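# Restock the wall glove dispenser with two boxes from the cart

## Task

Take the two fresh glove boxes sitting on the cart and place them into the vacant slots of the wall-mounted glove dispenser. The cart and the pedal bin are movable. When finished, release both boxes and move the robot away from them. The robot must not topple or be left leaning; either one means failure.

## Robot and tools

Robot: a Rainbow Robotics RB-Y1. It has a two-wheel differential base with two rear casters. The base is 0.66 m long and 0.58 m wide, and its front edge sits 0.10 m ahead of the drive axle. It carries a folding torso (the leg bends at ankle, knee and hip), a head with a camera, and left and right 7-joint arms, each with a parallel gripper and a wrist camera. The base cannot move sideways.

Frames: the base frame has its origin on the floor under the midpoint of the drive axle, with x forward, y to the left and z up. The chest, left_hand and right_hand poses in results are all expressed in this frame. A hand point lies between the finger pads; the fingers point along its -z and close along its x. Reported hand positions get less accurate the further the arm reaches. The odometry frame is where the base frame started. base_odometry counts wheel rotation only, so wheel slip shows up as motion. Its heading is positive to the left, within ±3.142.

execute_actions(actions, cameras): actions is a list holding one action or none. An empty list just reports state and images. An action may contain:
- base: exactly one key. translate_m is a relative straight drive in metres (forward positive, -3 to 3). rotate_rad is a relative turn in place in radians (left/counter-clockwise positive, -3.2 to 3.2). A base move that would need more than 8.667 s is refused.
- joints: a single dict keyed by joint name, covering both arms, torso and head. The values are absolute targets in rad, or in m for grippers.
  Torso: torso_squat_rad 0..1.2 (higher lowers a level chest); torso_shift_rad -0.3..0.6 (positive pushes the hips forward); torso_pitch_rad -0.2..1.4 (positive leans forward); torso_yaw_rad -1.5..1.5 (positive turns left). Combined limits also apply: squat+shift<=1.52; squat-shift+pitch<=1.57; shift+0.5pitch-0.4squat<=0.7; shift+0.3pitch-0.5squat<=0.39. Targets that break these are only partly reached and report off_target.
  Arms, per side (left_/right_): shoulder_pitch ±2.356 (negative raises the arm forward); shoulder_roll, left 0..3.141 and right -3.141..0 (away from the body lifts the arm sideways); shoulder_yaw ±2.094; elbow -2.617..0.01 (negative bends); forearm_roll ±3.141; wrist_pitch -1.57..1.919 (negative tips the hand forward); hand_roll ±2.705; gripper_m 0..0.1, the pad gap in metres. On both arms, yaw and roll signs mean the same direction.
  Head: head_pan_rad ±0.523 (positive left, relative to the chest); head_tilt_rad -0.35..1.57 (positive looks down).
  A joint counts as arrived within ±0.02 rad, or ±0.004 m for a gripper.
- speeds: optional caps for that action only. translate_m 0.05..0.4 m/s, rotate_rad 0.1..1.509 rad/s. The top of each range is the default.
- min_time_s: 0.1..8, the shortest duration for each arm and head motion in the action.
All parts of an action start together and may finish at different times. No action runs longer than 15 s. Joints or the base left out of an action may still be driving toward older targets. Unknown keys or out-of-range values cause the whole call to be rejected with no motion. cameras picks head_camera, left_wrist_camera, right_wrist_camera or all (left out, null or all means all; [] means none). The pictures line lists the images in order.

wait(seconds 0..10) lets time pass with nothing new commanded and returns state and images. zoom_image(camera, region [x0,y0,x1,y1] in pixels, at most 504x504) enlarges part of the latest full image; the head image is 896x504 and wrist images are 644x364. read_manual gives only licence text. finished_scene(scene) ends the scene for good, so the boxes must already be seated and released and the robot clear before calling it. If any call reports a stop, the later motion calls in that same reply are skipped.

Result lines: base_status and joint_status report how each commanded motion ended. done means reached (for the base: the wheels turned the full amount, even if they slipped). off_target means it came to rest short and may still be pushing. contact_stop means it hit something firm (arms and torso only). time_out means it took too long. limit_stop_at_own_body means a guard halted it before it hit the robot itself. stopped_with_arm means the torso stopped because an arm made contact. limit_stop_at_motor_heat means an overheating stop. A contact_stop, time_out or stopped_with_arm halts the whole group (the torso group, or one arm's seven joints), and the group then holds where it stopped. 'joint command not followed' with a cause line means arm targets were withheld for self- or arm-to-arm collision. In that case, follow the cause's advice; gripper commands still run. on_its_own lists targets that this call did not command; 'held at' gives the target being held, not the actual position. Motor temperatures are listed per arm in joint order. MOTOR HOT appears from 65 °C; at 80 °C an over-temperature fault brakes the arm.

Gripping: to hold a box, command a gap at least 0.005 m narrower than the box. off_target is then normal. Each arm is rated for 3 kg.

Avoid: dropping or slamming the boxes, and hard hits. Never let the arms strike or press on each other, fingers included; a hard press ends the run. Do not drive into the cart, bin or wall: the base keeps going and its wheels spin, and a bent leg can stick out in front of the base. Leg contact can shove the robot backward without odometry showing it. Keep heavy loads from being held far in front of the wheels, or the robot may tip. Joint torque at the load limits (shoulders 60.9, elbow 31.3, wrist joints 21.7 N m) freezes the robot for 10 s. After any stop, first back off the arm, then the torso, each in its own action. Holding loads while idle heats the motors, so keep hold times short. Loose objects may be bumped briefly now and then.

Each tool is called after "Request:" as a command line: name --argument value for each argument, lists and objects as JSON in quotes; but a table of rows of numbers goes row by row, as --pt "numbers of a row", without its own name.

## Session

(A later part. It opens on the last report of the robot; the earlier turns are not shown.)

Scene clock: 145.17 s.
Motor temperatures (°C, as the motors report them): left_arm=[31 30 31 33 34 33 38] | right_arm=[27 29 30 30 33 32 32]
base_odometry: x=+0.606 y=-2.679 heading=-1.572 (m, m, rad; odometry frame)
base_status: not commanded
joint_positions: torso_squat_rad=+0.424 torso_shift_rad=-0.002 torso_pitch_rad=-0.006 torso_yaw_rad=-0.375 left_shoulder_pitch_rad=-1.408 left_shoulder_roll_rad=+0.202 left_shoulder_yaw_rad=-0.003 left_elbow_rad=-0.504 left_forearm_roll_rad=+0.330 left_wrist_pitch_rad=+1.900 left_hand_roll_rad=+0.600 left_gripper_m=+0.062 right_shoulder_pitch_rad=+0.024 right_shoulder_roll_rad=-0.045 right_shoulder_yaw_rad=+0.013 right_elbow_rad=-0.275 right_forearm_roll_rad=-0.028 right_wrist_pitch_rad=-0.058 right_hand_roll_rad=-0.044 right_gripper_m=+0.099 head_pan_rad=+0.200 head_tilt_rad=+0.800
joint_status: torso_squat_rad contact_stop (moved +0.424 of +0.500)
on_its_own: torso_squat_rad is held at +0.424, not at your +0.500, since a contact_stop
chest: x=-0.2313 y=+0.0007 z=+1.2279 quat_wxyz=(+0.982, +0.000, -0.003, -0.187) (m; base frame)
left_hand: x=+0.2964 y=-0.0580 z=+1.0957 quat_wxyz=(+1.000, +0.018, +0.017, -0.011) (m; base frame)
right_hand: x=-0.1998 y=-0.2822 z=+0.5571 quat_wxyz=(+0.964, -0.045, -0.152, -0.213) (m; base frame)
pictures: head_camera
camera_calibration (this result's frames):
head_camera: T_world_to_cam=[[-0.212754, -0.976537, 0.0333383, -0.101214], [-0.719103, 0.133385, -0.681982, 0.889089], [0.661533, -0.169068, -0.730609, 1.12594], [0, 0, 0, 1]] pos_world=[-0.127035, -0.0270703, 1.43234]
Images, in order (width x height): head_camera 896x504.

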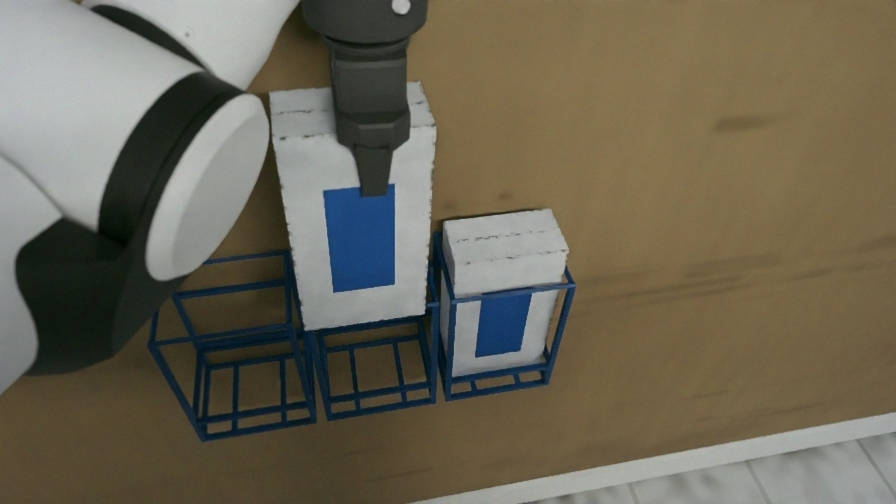

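Request:
execute_actions --actions '[{"joints":{"torso_squat_rad":0.2,"torso_shift_rad":0,"torso_pitch_rad":0}}]' --cameras '[]'

Request:
execute_actions --actions '[{"joints":{"left_shoulder_roll_rad":0.2,"left_shoulder_pitch_rad":-1.4,"left_elbow_rad":-0.5,"left_wrist_pitch_rad":1.84}}]' --cameras '[]'

Request:
execute_actions --actions '[{"joints":{"torso_squat_rad":0.52}}]' --cameras '["head_camera"]'

Scene clock: 154.77 s.
Motor temperatures (°C, as the motors report them): left_arm=[31 30 31 33 34 33 38] | right_arm=[27 29 30 30 33 32 32]
base_odometry: x=+0.606 y=-2.679 heading=-1.572 (m, m, rad; odometry frame)
base_status: not commanded
joint_positions: torso_squat_rad=+0.200 torso_shift_rad=+0.000 torso_pitch_rad=+0.000 torso_yaw_rad=-0.375 left_shoulder_pitch_rad=-1.400 left_shoulder_roll_rad=+0.200 left_shoulder_yaw_rad=-0.003 left_elbow_rad=-0.500 left_forearm_roll_rad=+0.330 left_wrist_pitch_rad=+1.900 left_hand_roll_rad=+0.600 left_gripper_m=+0.062 right_shoulder_pitch_rad=+0.024 right_shoulder_roll_rad=-0.045 right_shoulder_yaw_rad=+0.013 right_elbow_rad=-0.275 right_forearm_roll_rad=-0.028 right_wrist_pitch_rad=-0.058 right_hand_roll_rad=-0.044 right_gripper_m=+0.099 head_pan_rad=+0.200 head_tilt_rad=+0.800
joint_status: all done
chest: x=-0.2279 y=+0.0007 z=+1.2760 quat_wxyz=(+0.982, +0.000, +0.000, -0.187) (m; base frame)
left_hand: x=+0.2972 y=-0.0562 z=+1.1354 quat_wxyz=(+0.999, +0.020, +0.026, -0.010) (m; base frame)
right_hand: x=-0.2007 y=-0.2821 z=+0.6050 quat_wxyz=(+0.965, -0.046, -0.149, -0.213) (m; base frame)
pictures: none
No camera images: the call's "cameras" was empty. Leave "cameras" out to get every camera's image.

Scene clock: 155.27 s.
Motor temperatures (°C, as the motors report them): left_arm=[31 30 31 33 34 33 38] | right_arm=[27 29 30 30 33 32 32]
base_odometry: x=+0.606 y=-2.679 heading=-1.572 (m, m, rad; odometry frame)
base_status: not commanded
joint_positions: torso_squat_rad=+0.200 torso_shift_rad=+0.000 torso_pitch_rad=+0.000 torso_yaw_rad=-0.375 left_shoulder_pitch_rad=-1.400 left_shoulder_roll_rad=+0.200 left_shoulder_yaw_rad=-0.003 left_elbow_rad=-0.500 left_forearm_roll_rad=+0.330 left_wrist_pitch_rad=+1.840 left_hand_roll_rad=+0.600 left_gripper_m=+0.062 right_shoulder_pitch_rad=+0.024 right_shoulder_roll_rad=-0.045 right_shoulder_yaw_rad=+0.013 right_elbow_rad=-0.275 right_forearm_roll_rad=-0.028 right_wrist_pitch_rad=-0.058 right_hand_roll_rad=-0.044 right_gripper_m=+0.099 head_pan_rad=+0.200 head_tilt_rad=+0.800
joint_status: all done
chest: x=-0.2279 y=+0.0007 z=+1.2760 quat_wxyz=(+0.982, +0.000, +0.000, -0.187) (m; base frame)
left_hand: x=+0.3084 y=-0.0643 z=+1.1349 quat_wxyz=(+1.000, +0.003, +0.001, -0.010) (m; base frame)
right_hand: x=-0.2007 y=-0.2821 z=+0.6050 quat_wxyz=(+0.965, -0.046, -0.149, -0.213) (m; base frame)
pictures: none
No camera images: the call's "cameras" was empty. Leave "cameras" out to get every camera's image.

Scene clock: 157.17 s.
Motor temperatures (°C, as the motors report them): left_arm=[31 30 31 33 34 33 38] | right_arm=[27 29 30 30 33 32 32]
base_odometry: x=+0.606 y=-2.679 heading=-1.572 (m, m, rad; odometry frame)
base_status: not commanded
joint_positions: torso_squat_rad=+0.520 torso_shift_rad=+0.000 torso_pitch_rad=+0.000 torso_yaw_rad=-0.375 left_shoulder_pitch_rad=-1.400 left_shoulder_roll_rad=+0.200 left_shoulder_yaw_rad=-0.003 left_elbow_rad=-0.500 left_forearm_roll_rad=+0.330 left_wrist_pitch_rad=+1.840 left_hand_roll_rad=+0.600 left_gripper_m=+0.062 right_shoulder_pitch_rad=+0.024 right_shoulder_roll_rad=-0.045 right_shoulder_yaw_rad=+0.013 right_elbow_rad=-0.275 right_forearm_roll_rad=-0.028 right_wrist_pitch_rad=-0.058 right_hand_roll_rad=-0.044 right_gripper_m=+0.099 head_pan_rad=+0.200 head_tilt_rad=+0.800
joint_status: all done
chest: x=-0.2281 y=+0.0007 z=+1.1974 quat_wxyz=(+0.982, +0.000, +0.000, -0.187) (m; base frame)
left_hand: x=+0.3083 y=-0.0642 z=+1.0564 quat_wxyz=(+1.000, +0.003, +0.001, -0.010) (m; base frame)
right_hand: x=-0.2007 y=-0.2822 z=+0.5264 quat_wxyz=(+0.965, -0.046, -0.149, -0.213) (m; base frame)
pictures: head_camera
camera_calibration (this result's frames):
head_camera: T_world_to_cam=[[-0.212536, -0.976539, 0.0346406, -0.101046], [-0.723267, 0.133378, -0.677566, 0.864369], [0.657049, -0.169062, -0.734646, 1.10531], [0, 0, 0, 1]] pos_world=[-0.12255, -0.0270975, 1.40118]
Images, in order (width x height): head_camera 896x504.

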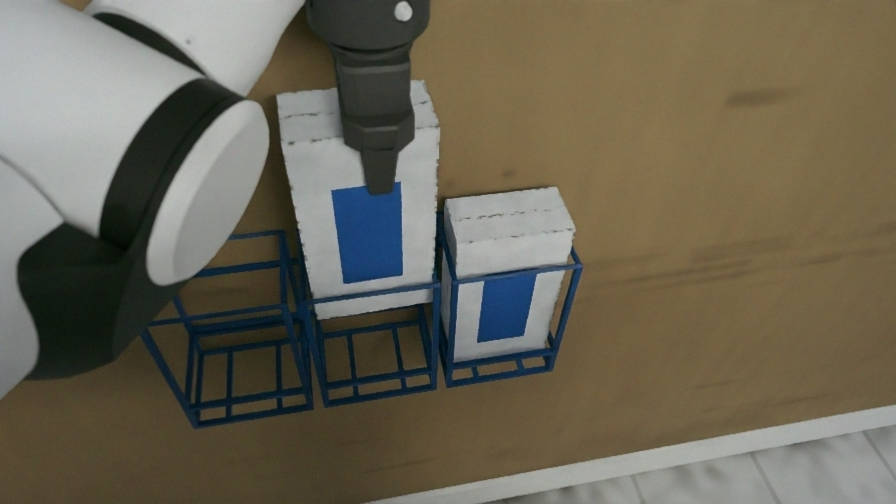

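Request:
execute_actions --actions '[{"joints":{"torso_squat_rad":0.8}}]' --cameras '["head_camera"]'

Request:
execute_actions --actions '[{"joints":{"left_gripper_m":0.08}}]' --cameras '[]'

Request:
execute_actions --actions '[{"joints":{"torso_squat_rad":0.2}}]' --cameras '["head_camera"]'

Scene clock: 165.03 s.
Motor temperatures (°C, as the motors report them): left_arm=[31 30 31 33 34 33 38] | right_arm=[27 29 30 30 33 32 32]
base_odometry: x=+0.606 y=-2.679 heading=-1.572 (m, m, rad; odometry frame)
base_status: not commanded
joint_positions: torso_squat_rad=+0.800 torso_shift_rad=+0.000 torso_pitch_rad=+0.000 torso_yaw_rad=-0.375 left_shoulder_pitch_rad=-1.400 left_shoulder_roll_rad=+0.200 left_shoulder_yaw_rad=-0.003 left_elbow_rad=-0.500 left_forearm_roll_rad=+0.330 left_wrist_pitch_rad=+1.840 left_hand_roll_rad=+0.600 left_gripper_m=+0.062 right_shoulder_pitch_rad=+0.024 right_shoulder_roll_rad=-0.045 right_shoulder_yaw_rad=+0.013 right_elbow_rad=-0.275 right_forearm_roll_rad=-0.028 right_wrist_pitch_rad=-0.058 right_hand_roll_rad=-0.044 right_gripper_m=+0.099 head_pan_rad=+0.200 head_tilt_rad=+0.800
joint_status: all done
chest: x=-0.2281 y=+0.0006 z=+1.0776 quat_wxyz=(+0.982, +0.000, +0.000, -0.187) (m; base frame)
left_hand: x=+0.3083 y=-0.0642 z=+0.9365 quat_wxyz=(+1.000, +0.004, +0.001, -0.010) (m; base frame)
right_hand: x=-0.2007 y=-0.2823 z=+0.4067 quat_wxyz=(+0.965, -0.045, -0.149, -0.213) (m; base frame)
pictures: head_camera
camera_calibration (this result's frames):
head_camera: T_world_to_cam=[[-0.21251, -0.976545, 0.0346345, -0.0969949], [-0.723255, 0.133359, -0.677582, 0.78324], [0.657071, -0.169043, -0.734631, 1.01729], [0, 0, 0, 1]] pos_world=[-0.122564, -0.0272062, 1.2814]
Images, in order (width x height): head_camera 896x504.

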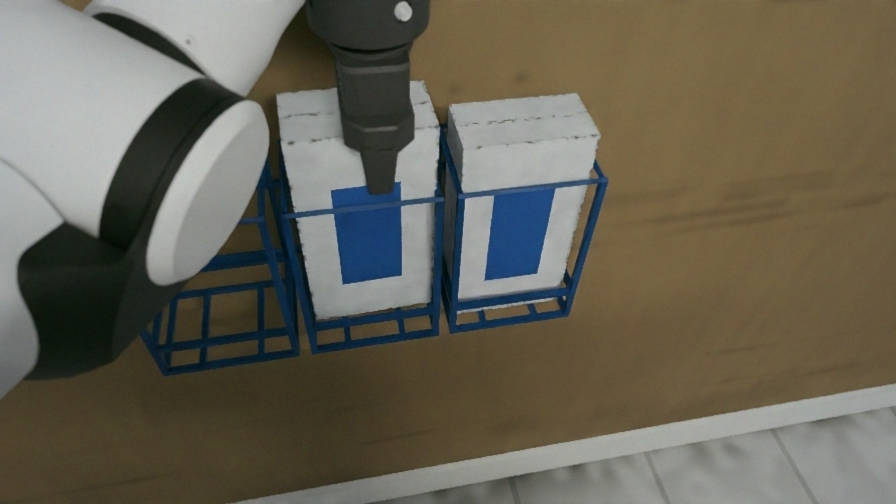

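Scene clock: 165.77 s.
Motor temperatures (°C, as the motors report them): left_arm=[31 30 31 33 34 33 38] | right_arm=[27 29 30 30 33 32 32]
base_odometry: x=+0.606 y=-2.679 heading=-1.572 (m, m, rad; odometry frame)
base_status: not commanded
joint_positions: torso_squat_rad=+0.800 torso_shift_rad=+0.000 torso_pitch_rad=+0.000 torso_yaw_rad=-0.375 left_shoulder_pitch_rad=-1.400 left_shoulder_roll_rad=+0.200 left_shoulder_yaw_rad=-0.003 left_elbow_rad=-0.500 left_forearm_roll_rad=+0.330 left_wrist_pitch_rad=+1.840 left_hand_roll_rad=+0.600 left_gripper_m=+0.080 right_shoulder_pitch_rad=+0.024 right_shoulder_roll_rad=-0.045 right_shoulder_yaw_rad=+0.013 right_elbow_rad=-0.275 right_forearm_roll_rad=-0.028 right_wrist_pitch_rad=-0.058 right_hand_roll_rad=-0.044 right_gripper_m=+0.099 head_pan_rad=+0.200 head_tilt_rad=+0.800
joint_status: all done
chest: x=-0.2281 y=+0.0006 z=+1.0776 quat_wxyz=(+0.982, +0.000, +0.000, -0.187) (m; base frame)
left_hand: x=+0.3083 y=-0.0643 z=+0.9366 quat_wxyz=(+1.000, +0.003, +0.001, -0.010) (m; base frame)
right_hand: x=-0.2007 y=-0.2823 z=+0.4067 quat_wxyz=(+0.965, -0.045, -0.149, -0.213) (m; base frame)
pictures: none
No camera images: the call's "cameras" was empty. Leave "cameras" out to get every camera's image.

Scene clock: 168.70 s.
Motor temperatures (°C, as the motors report them): left_arm=[31 30 31 33 34 33 38] | right_arm=[27 29 30 30 33 32 32]
base_odometry: x=+0.606 y=-2.679 heading=-1.572 (m, m, rad; odometry frame)
base_status: not commanded
joint_positions: torso_squat_rad=+0.200 torso_shift_rad=+0.000 torso_pitch_rad=+0.000 torso_yaw_rad=-0.375 left_shoulder_pitch_rad=-1.400 left_shoulder_roll_rad=+0.200 left_shoulder_yaw_rad=-0.003 left_elbow_rad=-0.500 left_forearm_roll_rad=+0.330 left_wrist_pitch_rad=+1.840 left_hand_roll_rad=+0.600 left_gripper_m=+0.080 right_shoulder_pitch_rad=+0.024 right_shoulder_roll_rad=-0.045 right_shoulder_yaw_rad=+0.013 right_elbow_rad=-0.275 right_forearm_roll_rad=-0.028 right_wrist_pitch_rad=-0.058 right_hand_roll_rad=-0.044 right_gripper_m=+0.099 head_pan_rad=+0.200 head_tilt_rad=+0.800
joint_status: all done
chest: x=-0.2280 y=+0.0007 z=+1.2760 quat_wxyz=(+0.982, +0.000, +0.000, -0.187) (m; base frame)
left_hand: x=+0.3084 y=-0.0642 z=+1.1349 quat_wxyz=(+1.000, +0.003, +0.001, -0.010) (m; base frame)
right_hand: x=-0.2007 y=-0.2821 z=+0.6050 quat_wxyz=(+0.965, -0.046, -0.149, -0.213) (m; base frame)
pictures: head_camera
camera_calibration (this result's frames):
head_camera: T_world_to_cam=[[-0.212502, -0.976545, 0.0346856, -0.103725], [-0.723418, 0.13336, -0.677407, 0.917416], [0.656893, -0.169043, -0.73479, 1.16312], [0, 0, 0, 1]] pos_world=[-0.12241, -0.0270217, 1.47971]
Images, in order (width x height): head_camera 896x504.

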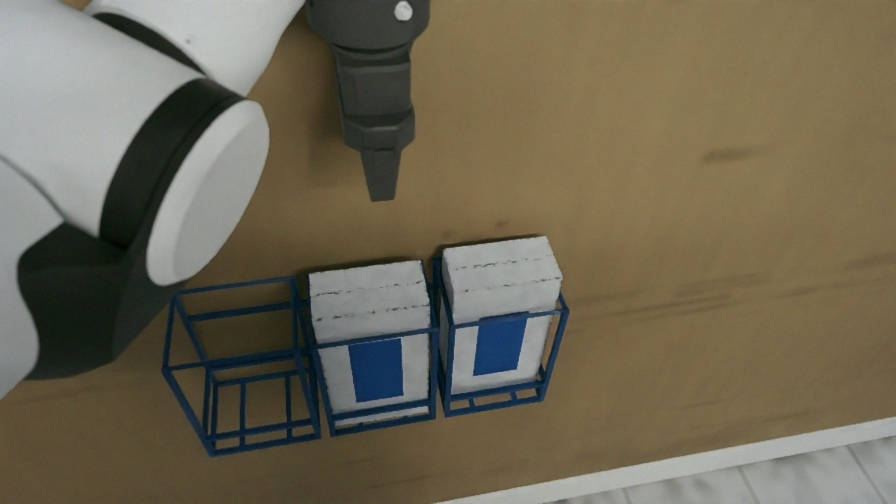

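Request:
execute_actions --actions '[{"base":{"translate_m":-2.08}}]' --cameras '[]'

Request:
execute_actions --actions '[{"base":{"rotate_rad":-1.571},"joints":{"torso_squat_rad":0.1,"torso_yaw_rad":-0.2,"left_shoulder_pitch_rad":-1.0,"left_elbow_rad":-0.9,"left_forearm_roll_rad":0.27,"left_wrist_pitch_rad":1.9,"left_hand_roll_rad":0.13,"left_gripper_m":0.1,"head_pan_rad":0}}]' --cameras '[]'

Request:
execute_actions --actions '[{"base":{"translate_m":1.96}}]' --cameras '["head_camera","left_wrist_camera"]'

Scene clock: 185.87 s.
Motor temperatures (°C, as the motors report them): left_arm=[31 30 31 33 34 33 38] | right_arm=[27 29 30 30 33 32 32]
base_odometry: x=+0.606 y=-0.599 heading=-1.570 (m, m, rad; odometry frame)
base_status: done
joint_positions: torso_squat_rad=+0.200 torso_shift_rad=+0.000 torso_pitch_rad=+0.000 torso_yaw_rad=-0.375 left_shoulder_pitch_rad=-1.400 left_shoulder_roll_rad=+0.200 left_shoulder_yaw_rad=-0.003 left_elbow_rad=-0.500 left_forearm_roll_rad=+0.330 left_wrist_pitch_rad=+1.840 left_hand_roll_rad=+0.600 left_gripper_m=+0.080 right_shoulder_pitch_rad=+0.024 right_shoulder_roll_rad=-0.045 right_shoulder_yaw_rad=+0.013 right_elbow_rad=-0.275 right_forearm_roll_rad=-0.028 right_wrist_pitch_rad=-0.058 right_hand_roll_rad=-0.044 right_gripper_m=+0.099 head_pan_rad=+0.200 head_tilt_rad=+0.800
joint_status: not commanded
chest: x=-0.2281 y=+0.0007 z=+1.2760 quat_wxyz=(+0.982, +0.000, +0.000, -0.187) (m; base frame)
left_hand: x=+0.3083 y=-0.0642 z=+1.1351 quat_wxyz=(+1.000, +0.003, +0.001, -0.010) (m; base frame)
right_hand: x=-0.2007 y=-0.2821 z=+0.6050 quat_wxyz=(+0.965, -0.045, -0.149, -0.213) (m; base frame)
pictures: none
No camera images: the call's "cameras" was empty. Leave "cameras" out to get every camera's image.

Scene clock: 189.73 s.
Motor temperatures (°C, as the motors report them): left_arm=[31 30 31 33 34 33 38] | right_arm=[27 29 30 30 33 32 32]
base_odometry: x=+0.606 y=-0.599 heading=-3.141 (m, m, rad; odometry frame)
base_status: done
joint_positions: torso_squat_rad=+0.100 torso_shift_rad=+0.000 torso_pitch_rad=+0.000 torso_yaw_rad=-0.200 left_shoulder_pitch_rad=-1.000 left_shoulder_roll_rad=+0.200 left_shoulder_yaw_rad=-0.003 left_elbow_rad=-0.900 left_forearm_roll_rad=+0.270 left_wrist_pitch_rad=+1.900 left_hand_roll_rad=+0.130 left_gripper_m=+0.100 right_shoulder_pitch_rad=+0.024 right_shoulder_roll_rad=-0.045 right_shoulder_yaw_rad=+0.013 right_elbow_rad=-0.275 right_forearm_roll_rad=-0.028 right_wrist_pitch_rad=-0.058 right_hand_roll_rad=-0.044 right_gripper_m=+0.099 head_pan_rad=+0.000 head_tilt_rad=+0.800
joint_status: all done
chest: x=-0.2281 y=+0.0007 z=+1.2864 quat_wxyz=(+0.995, +0.000, +0.000, -0.100) (m; base frame)
left_hand: x=+0.2846 y=+0.0832 z=+1.0500 quat_wxyz=(+0.990, +0.011, +0.023, -0.138) (m; base frame)
right_hand: x=-0.1519 y=-0.2730 z=+0.6154 quat_wxyz=(+0.979, -0.032, -0.153, -0.127) (m; base frame)
pictures: none
No camera images: the call's "cameras" was empty. Leave "cameras" out to get every camera's image.

Scene clock: 196.40 s.
Motor temperatures (°C, as the motors report them): left_arm=[31 30 31 33 34 33 38] | right_arm=[27 29 30 30 33 32 32]
base_odometry: x=-1.353 y=-0.600 heading=-3.142 (m, m, rad; odometry frame)
base_status: done
joint_positions: torso_squat_rad=+0.100 torso_shift_rad=+0.000 torso_pitch_rad=+0.000 torso_yaw_rad=-0.200 left_shoulder_pitch_rad=-1.000 left_shoulder_roll_rad=+0.200 left_shoulder_yaw_rad=-0.003 left_elbow_rad=-0.900 left_forearm_roll_rad=+0.270 left_wrist_pitch_rad=+1.900 left_hand_roll_rad=+0.130 left_gripper_m=+0.100 right_shoulder_pitch_rad=+0.024 right_shoulder_roll_rad=-0.045 right_shoulder_yaw_rad=+0.013 right_elbow_rad=-0.275 right_forearm_roll_rad=-0.028 right_wrist_pitch_rad=-0.058 right_hand_roll_rad=-0.044 right_gripper_m=+0.099 head_pan_rad=+0.000 head_tilt_rad=+0.800
joint_status: not commanded
chest: x=-0.2280 y=+0.0007 z=+1.2864 quat_wxyz=(+0.995, +0.000, +0.000, -0.100) (m; base frame)
left_hand: x=+0.2847 y=+0.0831 z=+1.0501 quat_wxyz=(+0.990, +0.011, +0.023, -0.138) (m; base frame)
right_hand: x=-0.1519 y=-0.2730 z=+0.6155 quat_wxyz=(+0.979, -0.032, -0.153, -0.127) (m; base frame)
pictures: head_camera, left_wrist_camera
camera_calibration (this result's frames):
head_camera: T_world_to_cam=[[-0.236578, -0.970996, 0.0346213, -0.105137], [-0.719821, 0.151224, -0.677488, 0.925673], [0.652602, -0.1852, -0.734719, 1.16971], [0, 0, 0, 1]] pos_world=[-0.121912, -0.0254413, 1.49018]
left_wrist_camera: T_world_to_cam=[[0.958767, -0.281628, -0.0381101, -0.209381], [-0.189431, -0.733262, 0.653025, -0.545806], [-0.211855, -0.61888, -0.756377, 0.996083], [0, 0, 0, 1]] pos_world=[0.30838, 0.157269, 1.10186]
Images, in order (width x height): head_camera 896x504, left_wrist_camera 644x364.

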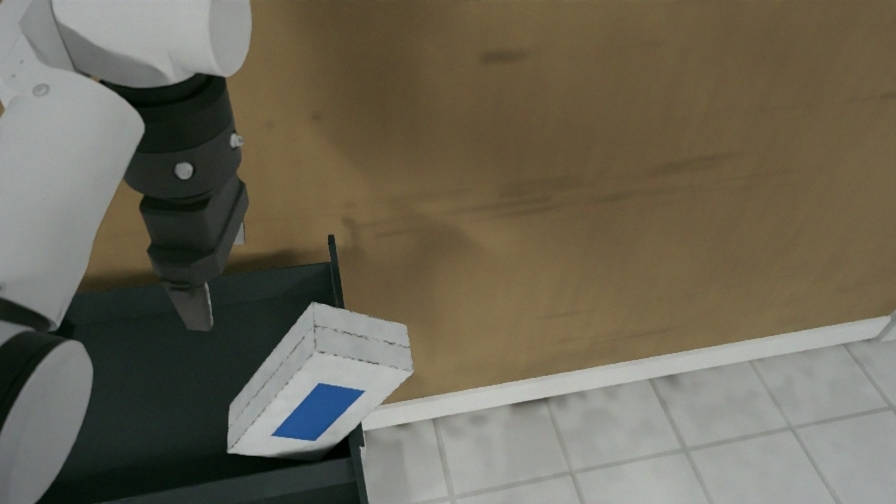

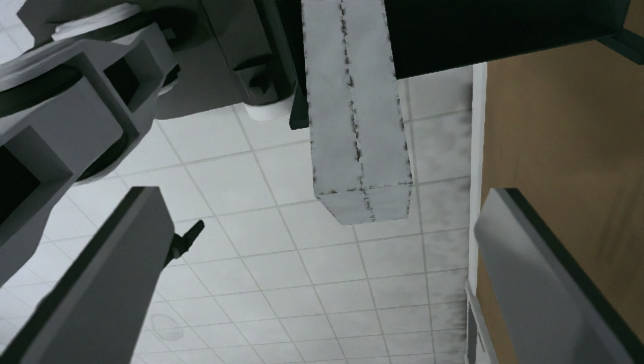

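Request:
execute_actions --actions '[{"base":{"translate_m":0.055},"joints":{"torso_yaw_rad":-0.36,"left_hand_roll_rad":0.476,"head_pan_rad":0.2}}]' --cameras '["head_camera","left_wrist_camera"]'

Scene clock: 253.50 s.
Motor temperatures (°C, as the motors report them): left_arm=[31 29 31 33 34 33 38] | right_arm=[27 29 30 30 33 32 32]
base_odometry: x=-1.408 y=-0.599 heading=+3.141 (m, m, rad; odometry frame)
base_status: done
joint_positions: torso_squat_rad=+0.100 torso_shift_rad=+0.000 torso_pitch_rad=+0.000 torso_yaw_rad=-0.360 left_shoulder_pitch_rad=-1.000 left_shoulder_roll_rad=+0.200 left_shoulder_yaw_rad=-0.003 left_elbow_rad=-0.900 left_forearm_roll_rad=+0.270 left_wrist_pitch_rad=+1.900 left_hand_roll_rad=+0.476 left_gripper_m=+0.100 right_shoulder_pitch_rad=+0.024 right_shoulder_roll_rad=-0.045 right_shoulder_yaw_rad=+0.013 right_elbow_rad=-0.275 right_forearm_roll_rad=-0.028 right_wrist_pitch_rad=-0.058 right_hand_roll_rad=-0.044 right_gripper_m=+0.099 head_pan_rad=+0.200 head_tilt_rad=+0.800
joint_status: all done
chest: x=-0.2280 y=+0.0007 z=+1.2864 quat_wxyz=(+0.984, +0.000, +0.000, -0.179) (m; base frame)
left_hand: x=+0.2912 y=+0.0003 z=+1.0501 quat_wxyz=(+0.999, +0.016, +0.019, -0.046) (m; base frame)
right_hand: x=-0.1964 y=-0.2817 z=+0.6154 quat_wxyz=(+0.966, -0.044, -0.150, -0.205) (m; base frame)
pictures: head_camera, left_wrist_camera
camera_calibration (this result's frames):
head_camera: T_world_to_cam=[[-0.197636, -0.979664, 0.0346134, -0.100636], [-0.725301, 0.122385, -0.677466, 0.924121], [0.659453, -0.158997, -0.734739, 1.17135], [0, 0, 0, 1]] pos_world=[-0.122074, -0.0254468, 1.49018]
left_wrist_camera: T_world_to_cam=[[0.994558, -0.099721, -0.0301619, -0.257818], [-0.0572569, -0.765052, 0.641418, -0.63162], [-0.0870383, -0.636201, -0.766598, 0.920611], [0, 0, 0, 1]] pos_world=[0.300379, 0.0767614, 1.1031]
Images, in order (width x height): head_camera 896x504, left_wrist_camera 644x364.

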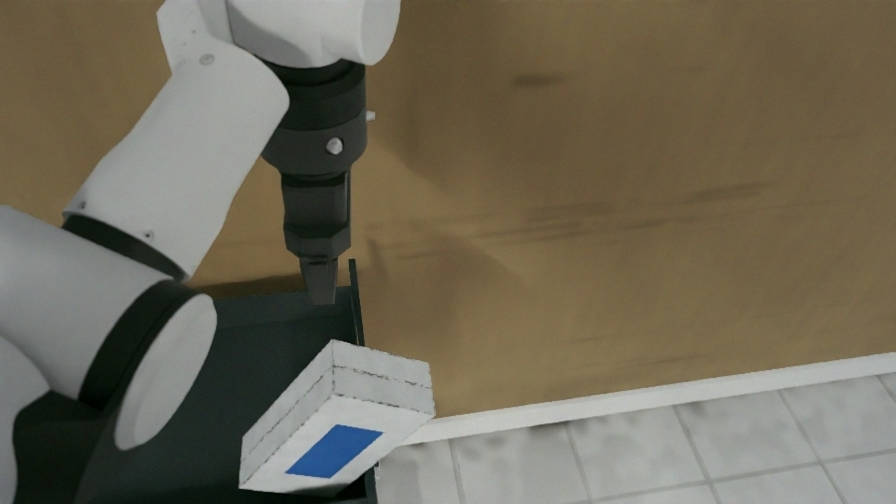

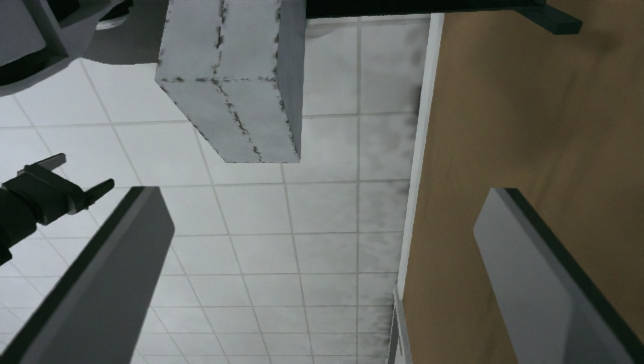

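Request:
execute_actions --actions '[{"base":{"translate_m":-0.053},"joints":{"torso_squat_rad":0.5}}]' --cameras '["head_camera","left_wrist_camera"]'

Scene clock: 270.53 s.
Motor temperatures (°C, as the motors report them): left_arm=[31 29 31 33 34 33 38] | right_arm=[27 29 30 30 33 32 32]
base_odometry: x=-1.356 y=-0.600 heading=+3.141 (m, m, rad; odometry frame)
base_status: done
joint_positions: torso_squat_rad=+0.500 torso_shift_rad=+0.000 torso_pitch_rad=+0.000 torso_yaw_rad=-0.360 left_shoulder_pitch_rad=-1.000 left_shoulder_roll_rad=+0.200 left_shoulder_yaw_rad=-0.003 left_elbow_rad=-0.900 left_forearm_roll_rad=+0.270 left_wrist_pitch_rad=+1.900 left_hand_roll_rad=+0.476 left_gripper_m=+0.100 right_shoulder_pitch_rad=+0.024 right_shoulder_roll_rad=-0.045 right_shoulder_yaw_rad=+0.013 right_elbow_rad=-0.275 right_forearm_roll_rad=-0.028 right_wrist_pitch_rad=-0.058 right_hand_roll_rad=-0.044 right_gripper_m=+0.099 head_pan_rad=+0.200 head_tilt_rad=+0.800
joint_status: all done
chest: x=-0.2281 y=+0.0006 z=+1.2042 quat_wxyz=(+0.984, +0.000, +0.000, -0.179) (m; base frame)
left_hand: x=+0.2912 y=+0.0002 z=+0.9680 quat_wxyz=(+0.999, +0.016, +0.019, -0.046) (m; base frame)
right_hand: x=-0.1964 y=-0.2817 z=+0.5333 quat_wxyz=(+0.966, -0.044, -0.150, -0.205) (m; base frame)
pictures: head_camera, left_wrist_camera
camera_calibration (this result's frames):
head_camera: T_world_to_cam=[[-0.197644, -0.979664, 0.034562, -0.0978271], [-0.725124, 0.122384, -0.677655, 0.868635], [0.659645, -0.158997, -0.734567, 1.11087], [0, 0, 0, 1]] pos_world=[-0.122244, -0.0255213, 1.40802]
left_wrist_camera: T_world_to_cam=[[0.994566, -0.0997159, -0.029932, -0.260462], [-0.0574018, -0.765056, 0.6414, -0.578979], [-0.0868575, -0.636196, -0.766622, 0.85762], [0, 0, 0, 1]] pos_world=[0.300303, 0.0766911, 1.02103]
Images, in order (width x height): head_camera 896x504, left_wrist_camera 644x364.

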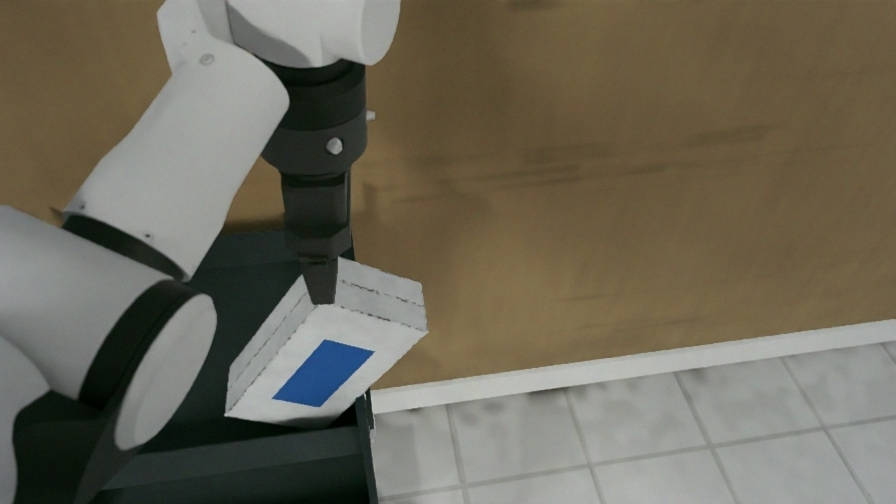

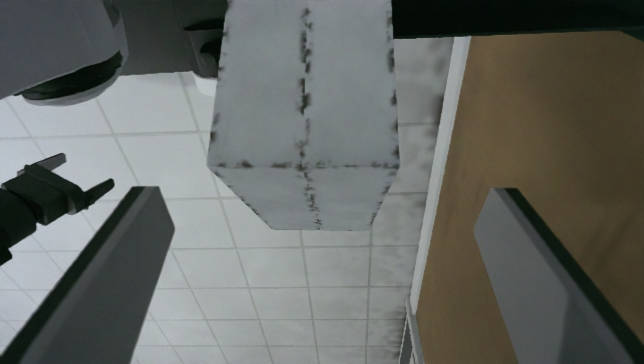

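Request:
execute_actions --actions '[{"joints":{"torso_squat_rad":0.71}}]' --cameras '[]'

Request:
execute_actions --actions '[{"joints":{"left_gripper_m":0.055}}]' --cameras '["head_camera"]'

Request:
execute_actions --actions '[{"joints":{"torso_squat_rad":0.3},"min_time_s":2}]' --cameras '["head_camera"]'

Scene clock: 280.23 s.
Motor temperatures (°C, as the motors report them): left_arm=[31 29 31 33 34 33 38] | right_arm=[27 29 30 30 33 32 32]
base_odometry: x=-1.356 y=-0.600 heading=+3.141 (m, m, rad; odometry frame)
base_status: not commanded
joint_positions: torso_squat_rad=+0.710 torso_shift_rad=+0.000 torso_pitch_rad=+0.000 torso_yaw_rad=-0.360 left_shoulder_pitch_rad=-1.000 left_shoulder_roll_rad=+0.200 left_shoulder_yaw_rad=-0.003 left_elbow_rad=-0.900 left_forearm_roll_rad=+0.270 left_wrist_pitch_rad=+1.900 left_hand_roll_rad=+0.476 left_gripper_m=+0.100 right_shoulder_pitch_rad=+0.024 right_shoulder_roll_rad=-0.045 right_shoulder_yaw_rad=+0.013 right_elbow_rad=-0.275 right_forearm_roll_rad=-0.028 right_wrist_pitch_rad=-0.058 right_hand_roll_rad=-0.044 right_gripper_m=+0.099 head_pan_rad=+0.200 head_tilt_rad=+0.800
joint_status: all done
chest: x=-0.2281 y=+0.0006 z=+1.1208 quat_wxyz=(+0.984, +0.000, +0.000, -0.179) (m; base frame)
left_hand: x=+0.2912 y=+0.0002 z=+0.8846 quat_wxyz=(+0.999, +0.016, +0.019, -0.046) (m; base frame)
right_hand: x=-0.1964 y=-0.2818 z=+0.4498 quat_wxyz=(+0.966, -0.044, -0.150, -0.205) (m; base frame)
pictures: none
No camera images: the call's "cameras" was empty. Leave "cameras" out to get every camera's image.

Scene clock: 281.17 s.
Motor temperatures (°C, as the motors report them): left_arm=[31 29 31 33 34 33 38] | right_arm=[27 29 30 30 33 32 32]
base_odometry: x=-1.356 y=-0.600 heading=+3.141 (m, m, rad; odometry frame)
base_status: not commanded
joint_positions: torso_squat_rad=+0.710 torso_shift_rad=+0.000 torso_pitch_rad=+0.000 torso_yaw_rad=-0.360 left_shoulder_pitch_rad=-1.000 left_shoulder_roll_rad=+0.200 left_shoulder_yaw_rad=-0.003 left_elbow_rad=-0.900 left_forearm_roll_rad=+0.270 left_wrist_pitch_rad=+1.900 left_hand_roll_rad=+0.476 left_gripper_m=+0.063 right_shoulder_pitch_rad=+0.024 right_shoulder_roll_rad=-0.045 right_shoulder_yaw_rad=+0.013 right_elbow_rad=-0.275 right_forearm_roll_rad=-0.028 right_wrist_pitch_rad=-0.058 right_hand_roll_rad=-0.044 right_gripper_m=+0.099 head_pan_rad=+0.200 head_tilt_rad=+0.800
joint_status: left_gripper_m off_target (ended at +0.063, target +0.055)
chest: x=-0.2281 y=+0.0006 z=+1.1208 quat_wxyz=(+0.984, +0.000, +0.000, -0.179) (m; base frame)
left_hand: x=+0.2912 y=+0.0002 z=+0.8846 quat_wxyz=(+0.999, +0.016, +0.019, -0.046) (m; base frame)
right_hand: x=-0.1964 y=-0.2818 z=+0.4498 quat_wxyz=(+0.966, -0.044, -0.150, -0.205) (m; base frame)
pictures: head_camera
camera_calibration (this result's frames):
head_camera: T_world_to_cam=[[-0.197642, -0.979665, 0.0345581, -0.0950126], [-0.725112, 0.122383, -0.677669, 0.812107], [0.659659, -0.158995, -0.734555, 1.04954], [0, 0, 0, 1]] pos_world=[-0.122249, -0.0255969, 1.32457]
Images, in order (width x height): head_camera 896x504.

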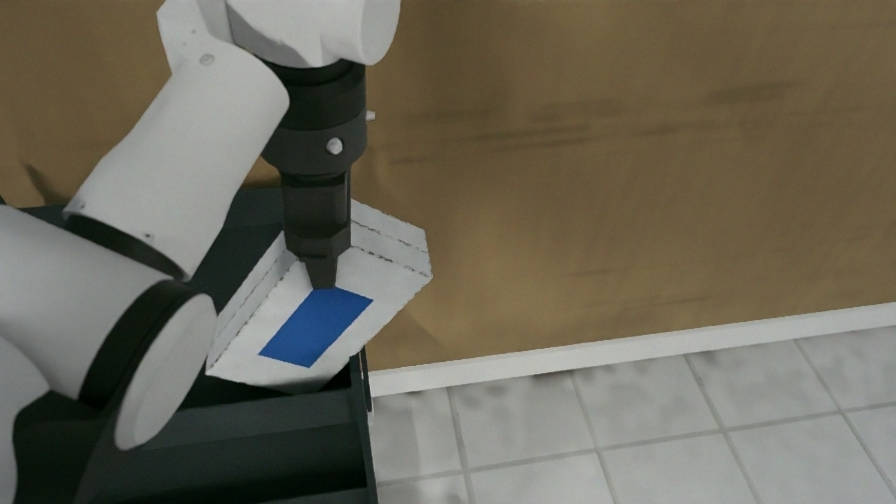

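action 0: "min_time_s" has no arm or head joint beside it: it slows only arm and head motions. Command such a joint too, or leave it out

Request:
execute_actions --actions '[{"joints":{"torso_squat_rad":0.3}}]' --cameras '[]'

Request:
execute_actions --actions '[{"joints":{"left_forearm_roll_rad":0.82,"torso_yaw_rad":-0.2},"min_time_s":2}]' --cameras '["head_camera"]'

Scene clock: 289.93 s.
Motor temperatures (°C, as the motors report them): left_arm=[31 29 31 33 34 33 38] | right_arm=[27 29 30 30 33 32 32]
base_odometry: x=-1.356 y=-0.600 heading=+3.141 (m, m, rad; odometry frame)
base_status: not commanded
joint_positions: torso_squat_rad=+0.300 torso_shift_rad=+0.000 torso_pitch_rad=+0.000 torso_yaw_rad=-0.360 left_shoulder_pitch_rad=-1.000 left_shoulder_roll_rad=+0.200 left_shoulder_yaw_rad=-0.003 left_elbow_rad=-0.900 left_forearm_roll_rad=+0.270 left_wrist_pitch_rad=+1.900 left_hand_roll_rad=+0.476 left_gripper_m=+0.063 right_shoulder_pitch_rad=+0.024 right_shoulder_roll_rad=-0.045 right_shoulder_yaw_rad=+0.013 right_elbow_rad=-0.275 right_forearm_roll_rad=-0.028 right_wrist_pitch_rad=-0.058 right_hand_roll_rad=-0.044 right_gripper_m=+0.099 head_pan_rad=+0.200 head_tilt_rad=+0.800
joint_status: all done
chest: x=-0.2279 y=+0.0007 z=+1.2587 quat_wxyz=(+0.984, +0.000, +0.000, -0.179) (m; base frame)
left_hand: x=+0.2912 y=+0.0004 z=+1.0219 quat_wxyz=(+0.999, +0.016, +0.020, -0.046) (m; base frame)
right_hand: x=-0.1965 y=-0.2817 z=+0.5877 quat_wxyz=(+0.966, -0.044, -0.149, -0.205) (m; base frame)
pictures: none
No camera images: the call's "cameras" was empty. Leave "cameras" out to get every camera's image.

Scene clock: 292.23 s.
Motor temperatures (°C, as the motors report them): left_arm=[31 29 31 33 34 33 38] | right_arm=[27 29 30 30 33 32 32]
base_odometry: x=-1.356 y=-0.600 heading=+3.141 (m, m, rad; odometry frame)
base_status: not commanded
joint_positions: torso_squat_rad=+0.300 torso_shift_rad=+0.000 torso_pitch_rad=+0.000 torso_yaw_rad=-0.200 left_shoulder_pitch_rad=-1.000 left_shoulder_roll_rad=+0.200 left_shoulder_yaw_rad=-0.003 left_elbow_rad=-0.900 left_forearm_roll_rad=+0.820 left_wrist_pitch_rad=+1.900 left_hand_roll_rad=+0.476 left_gripper_m=+0.063 right_shoulder_pitch_rad=+0.024 right_shoulder_roll_rad=-0.045 right_shoulder_yaw_rad=+0.013 right_elbow_rad=-0.275 right_forearm_roll_rad=-0.028 right_wrist_pitch_rad=-0.058 right_hand_roll_rad=-0.044 right_gripper_m=+0.099 head_pan_rad=+0.200 head_tilt_rad=+0.800
joint_status: all done
chest: x=-0.2279 y=+0.0007 z=+1.2587 quat_wxyz=(+0.995, +0.000, +0.000, -0.100) (m; base frame)
left_hand: x=+0.2312 y=-0.0183 z=+1.0518 quat_wxyz=(+0.965, -0.220, +0.131, -0.048) (m; base frame)
right_hand: x=-0.1519 y=-0.2731 z=+0.5877 quat_wxyz=(+0.980, -0.032, -0.153, -0.127) (m; base frame)
pictures: head_camera
camera_calibration (this result's frames):
head_camera: T_world_to_cam=[[-0.0390179, -0.998637, 0.0346585, -0.0635452], [-0.735757, 0.00524326, -0.677225, 0.902819], [0.67612, -0.0519242, -0.734959, 1.15484], [0, 0, 0, 1]] pos_world=[-0.119033, -0.00822834, 1.46237]
Images, in order (width x height): head_camera 896x504.

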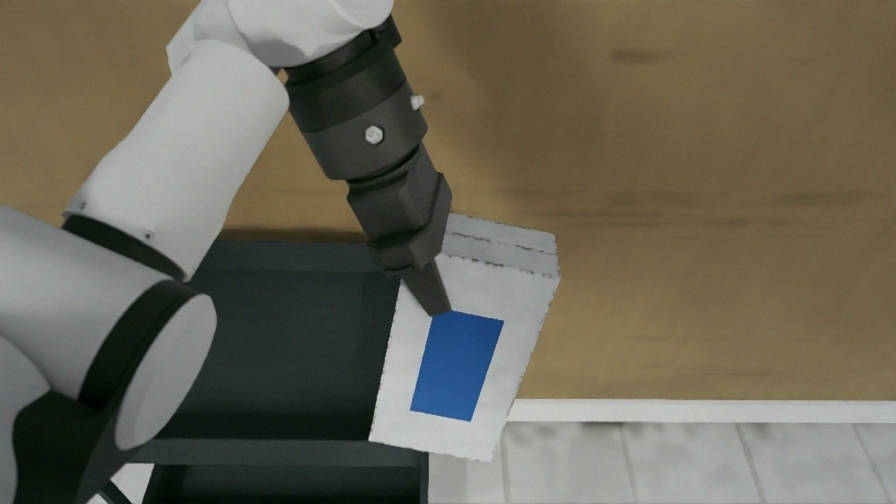

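Request:
execute_actions --actions '[{"joints":{"left_forearm_roll_rad":1.1,"left_wrist_pitch_rad":1.6,"torso_yaw_rad":0.1,"head_pan_rad":0.0},"min_time_s":2}]' --cameras '["head_camera"]'

Scene clock: 302.33 s.
Motor temperatures (°C, as the motors report them): left_arm=[31 29 31 33 34 33 38] | right_arm=[27 29 30 30 33 32 32]
base_odometry: x=-1.356 y=-0.600 heading=+3.141 (m, m, rad; odometry frame)
base_status: not commanded
joint_positions: torso_squat_rad=+0.300 torso_shift_rad=+0.000 torso_pitch_rad=+0.000 torso_yaw_rad=+0.100 left_shoulder_pitch_rad=-1.000 left_shoulder_roll_rad=+0.200 left_shoulder_yaw_rad=-0.003 left_elbow_rad=-0.900 left_forearm_roll_rad=+1.100 left_wrist_pitch_rad=+1.600 left_hand_roll_rad=+0.476 left_gripper_m=+0.063 right_shoulder_pitch_rad=+0.024 right_shoulder_roll_rad=-0.045 right_shoulder_yaw_rad=+0.013 right_elbow_rad=-0.275 right_forearm_roll_rad=-0.028 right_wrist_pitch_rad=-0.058 right_hand_roll_rad=-0.044 right_gripper_m=+0.099 head_pan_rad=+0.000 head_tilt_rad=+0.800
joint_status: all done
chest: x=-0.2279 y=+0.0007 z=+1.2587 quat_wxyz=(+0.999, +0.000, +0.000, +0.050) (m; base frame)
left_hand: x=+0.2666 y=+0.0561 z=+1.0991 quat_wxyz=(+0.906, -0.410, +0.005, +0.105) (m; base frame)
right_hand: x=-0.0745 y=-0.2383 z=+0.5876 quat_wxyz=(+0.988, -0.009, -0.156, +0.020) (m; base frame)
pictures: head_camera
camera_calibration (this result's frames):
head_camera: T_world_to_cam=[[0.0609407, -0.99754, 0.0346392, -0.0363581], [-0.732618, -0.0682721, -0.677208, 0.903863], [0.677907, 0.0158923, -0.734976, 1.15515], [0, 0, 0, 1]] pos_world=[-0.118681, 0.00708205, 1.46237]
Images, in order (width x height): head_camera 896x504.

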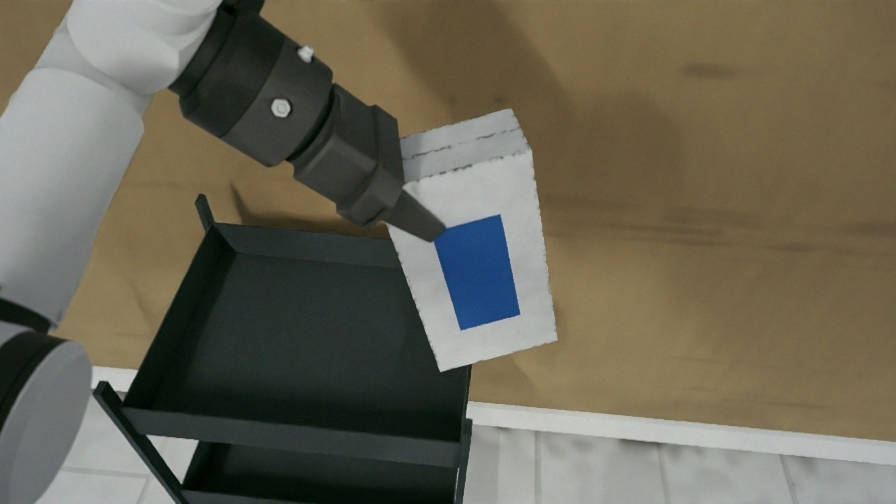

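Request:
execute_actions --actions '[{"joints":{"left_forearm_roll_rad":0.93,"left_wrist_pitch_rad":1.72,"torso_yaw_rad":0.3,"left_hand_roll_rad":0.2,"head_pan_rad":-0.2,"torso_squat_rad":0.1},"min_time_s":2}]' --cameras '["head_camera"]'

Scene clock: 312.70 s.
Motor temperatures (°C, as the motors report them): left_arm=[31 29 31 33 34 33 38] | right_arm=[27 29 30 30 33 32 32]
base_odometry: x=-1.356 y=-0.600 heading=+3.141 (m, m, rad; odometry frame)
base_status: not commanded
joint_positions: torso_squat_rad=+0.100 torso_shift_rad=+0.000 torso_pitch_rad=+0.000 torso_yaw_rad=+0.300 left_shoulder_pitch_rad=-1.000 left_shoulder_roll_rad=+0.200 left_shoulder_yaw_rad=-0.003 left_elbow_rad=-0.900 left_forearm_roll_rad=+0.930 left_wrist_pitch_rad=+1.720 left_hand_roll_rad=+0.200 left_gripper_m=+0.063 right_shoulder_pitch_rad=+0.024 right_shoulder_roll_rad=-0.045 right_shoulder_yaw_rad=+0.013 right_elbow_rad=-0.275 right_forearm_roll_rad=-0.028 right_wrist_pitch_rad=-0.058 right_hand_roll_rad=-0.044 right_gripper_m=+0.099 head_pan_rad=-0.200 head_tilt_rad=+0.800
joint_status: all done
chest: x=-0.2278 y=+0.0007 z=+1.2864 quat_wxyz=(+0.989, +0.000, +0.000, +0.149) (m; base frame)
left_hand: x=+0.2234 y=+0.1818 z=+1.0960 quat_wxyz=(+0.945, -0.315, -0.044, +0.070) (m; base frame)
right_hand: x=-0.0301 y=-0.2030 z=+0.6154 quat_wxyz=(+0.981, +0.006, -0.156, +0.119) (m; base frame)
pictures: head_camera
camera_calibration (this result's frames):
head_camera: T_world_to_cam=[[0.0608792, -0.997544, 0.0346362, -0.0329581], [-0.732657, -0.0682257, -0.67717, 0.922287], [0.67787, 0.0158491, -0.735011, 1.1761], [0, 0, 0, 1]] pos_world=[-0.119516, 0.0114064, 1.49013]
Images, in order (width x height): head_camera 896x504.

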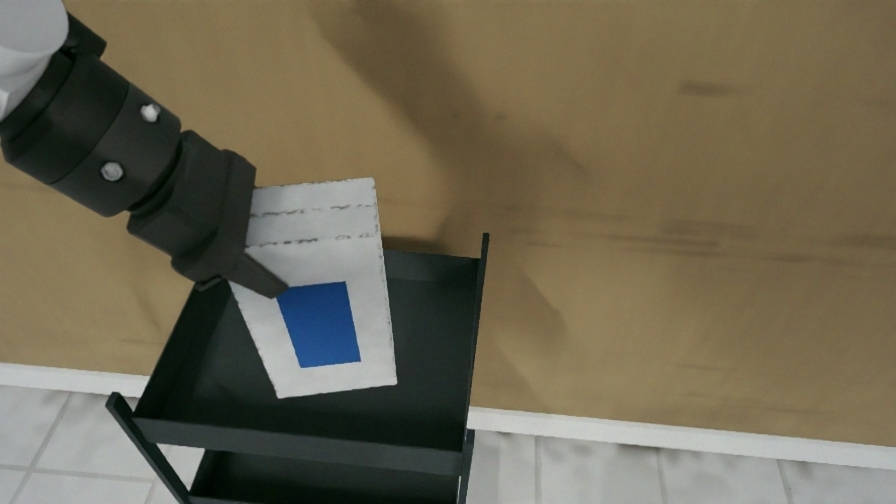

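Request:
execute_actions --actions '[{"base":{"translate_m":0.09}}]' --cameras '[]'

Request:
execute_actions --actions '[{"joints":{"torso_squat_rad":0.7}}]' --cameras '["head_camera"]'

Scene clock: 321.27 s.
Motor temperatures (°C, as the motors report them): left_arm=[31 29 31 33 34 33 38] | right_arm=[27 29 30 30 33 32 32]
base_odometry: x=-1.446 y=-0.599 heading=+3.141 (m, m, rad; odometry frame)
base_status: done
joint_positions: torso_squat_rad=+0.100 torso_shift_rad=+0.000 torso_pitch_rad=+0.000 torso_yaw_rad=+0.300 left_shoulder_pitch_rad=-1.000 left_shoulder_roll_rad=+0.200 left_shoulder_yaw_rad=-0.003 left_elbow_rad=-0.900 left_forearm_roll_rad=+0.930 left_wrist_pitch_rad=+1.720 left_hand_roll_rad=+0.200 left_gripper_m=+0.063 right_shoulder_pitch_rad=+0.024 right_shoulder_roll_rad=-0.045 right_shoulder_yaw_rad=+0.013 right_elbow_rad=-0.275 right_forearm_roll_rad=-0.028 right_wrist_pitch_rad=-0.058 right_hand_roll_rad=-0.044 right_gripper_m=+0.099 head_pan_rad=-0.200 head_tilt_rad=+0.800
joint_status: not commanded
chest: x=-0.2278 y=+0.0007 z=+1.2864 quat_wxyz=(+0.989, +0.000, +0.000, +0.149) (m; base frame)
left_hand: x=+0.2234 y=+0.1818 z=+1.0959 quat_wxyz=(+0.945, -0.315, -0.044, +0.070) (m; base frame)
right_hand: x=-0.0301 y=-0.2031 z=+0.6154 quat_wxyz=(+0.981, +0.006, -0.156, +0.119) (m; base frame)
pictures: none
No camera images: the call's "cameras" was empty. Leave "cameras" out to get every camera's image.

Scene clock: 324.20 s.
Motor temperatures (°C, as the motors report them): left_arm=[31 29 31 33 34 33 38] | right_arm=[27 29 30 30 33 32 32]
base_odometry: x=-1.446 y=-0.599 heading=+3.141 (m, m, rad; odometry frame)
base_status: not commanded
joint_positions: torso_squat_rad=+0.700 torso_shift_rad=+0.000 torso_pitch_rad=+0.000 torso_yaw_rad=+0.300 left_shoulder_pitch_rad=-1.000 left_shoulder_roll_rad=+0.200 left_shoulder_yaw_rad=-0.003 left_elbow_rad=-0.900 left_forearm_roll_rad=+0.930 left_wrist_pitch_rad=+1.720 left_hand_roll_rad=+0.200 left_gripper_m=+0.063 right_shoulder_pitch_rad=+0.024 right_shoulder_roll_rad=-0.045 right_shoulder_yaw_rad=+0.013 right_elbow_rad=-0.275 right_forearm_roll_rad=-0.028 right_wrist_pitch_rad=-0.058 right_hand_roll_rad=-0.044 right_gripper_m=+0.099 head_pan_rad=-0.200 head_tilt_rad=+0.800
joint_status: all done
chest: x=-0.2280 y=+0.0006 z=+1.1253 quat_wxyz=(+0.989, +0.000, +0.000, +0.149) (m; base frame)
left_hand: x=+0.2232 y=+0.1817 z=+0.9350 quat_wxyz=(+0.945, -0.315, -0.044, +0.069) (m; base frame)
right_hand: x=-0.0300 y=-0.2032 z=+0.4543 quat_wxyz=(+0.981, +0.006, -0.156, +0.119) (m; base frame)
pictures: head_camera
camera_calibration (this result's frames):
head_camera: T_world_to_cam=[[0.0608585, -0.997545, 0.034658, -0.0275469], [-0.732416, -0.0682196, -0.677431, 0.813407], [0.678132, 0.0158434, -0.734769, 1.05761], [0, 0, 0, 1]] pos_world=[-0.119768, 0.011255, 1.32908]
Images, in order (width x height): head_camera 896x504.

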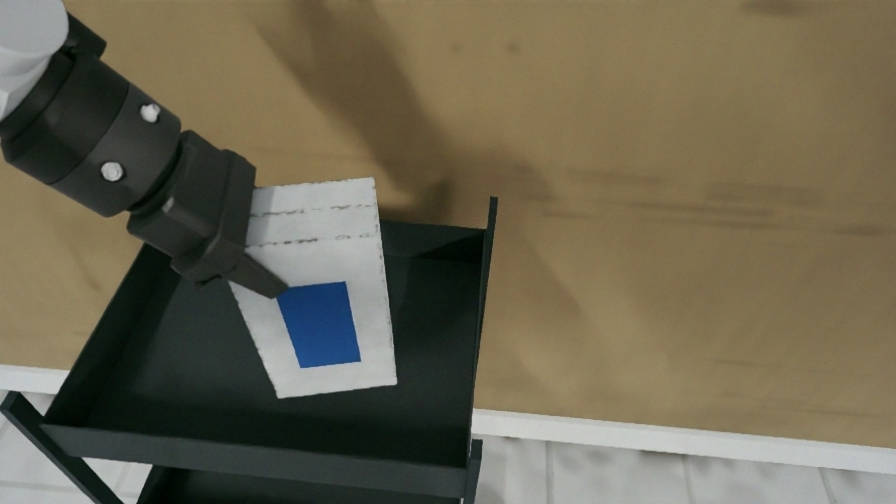

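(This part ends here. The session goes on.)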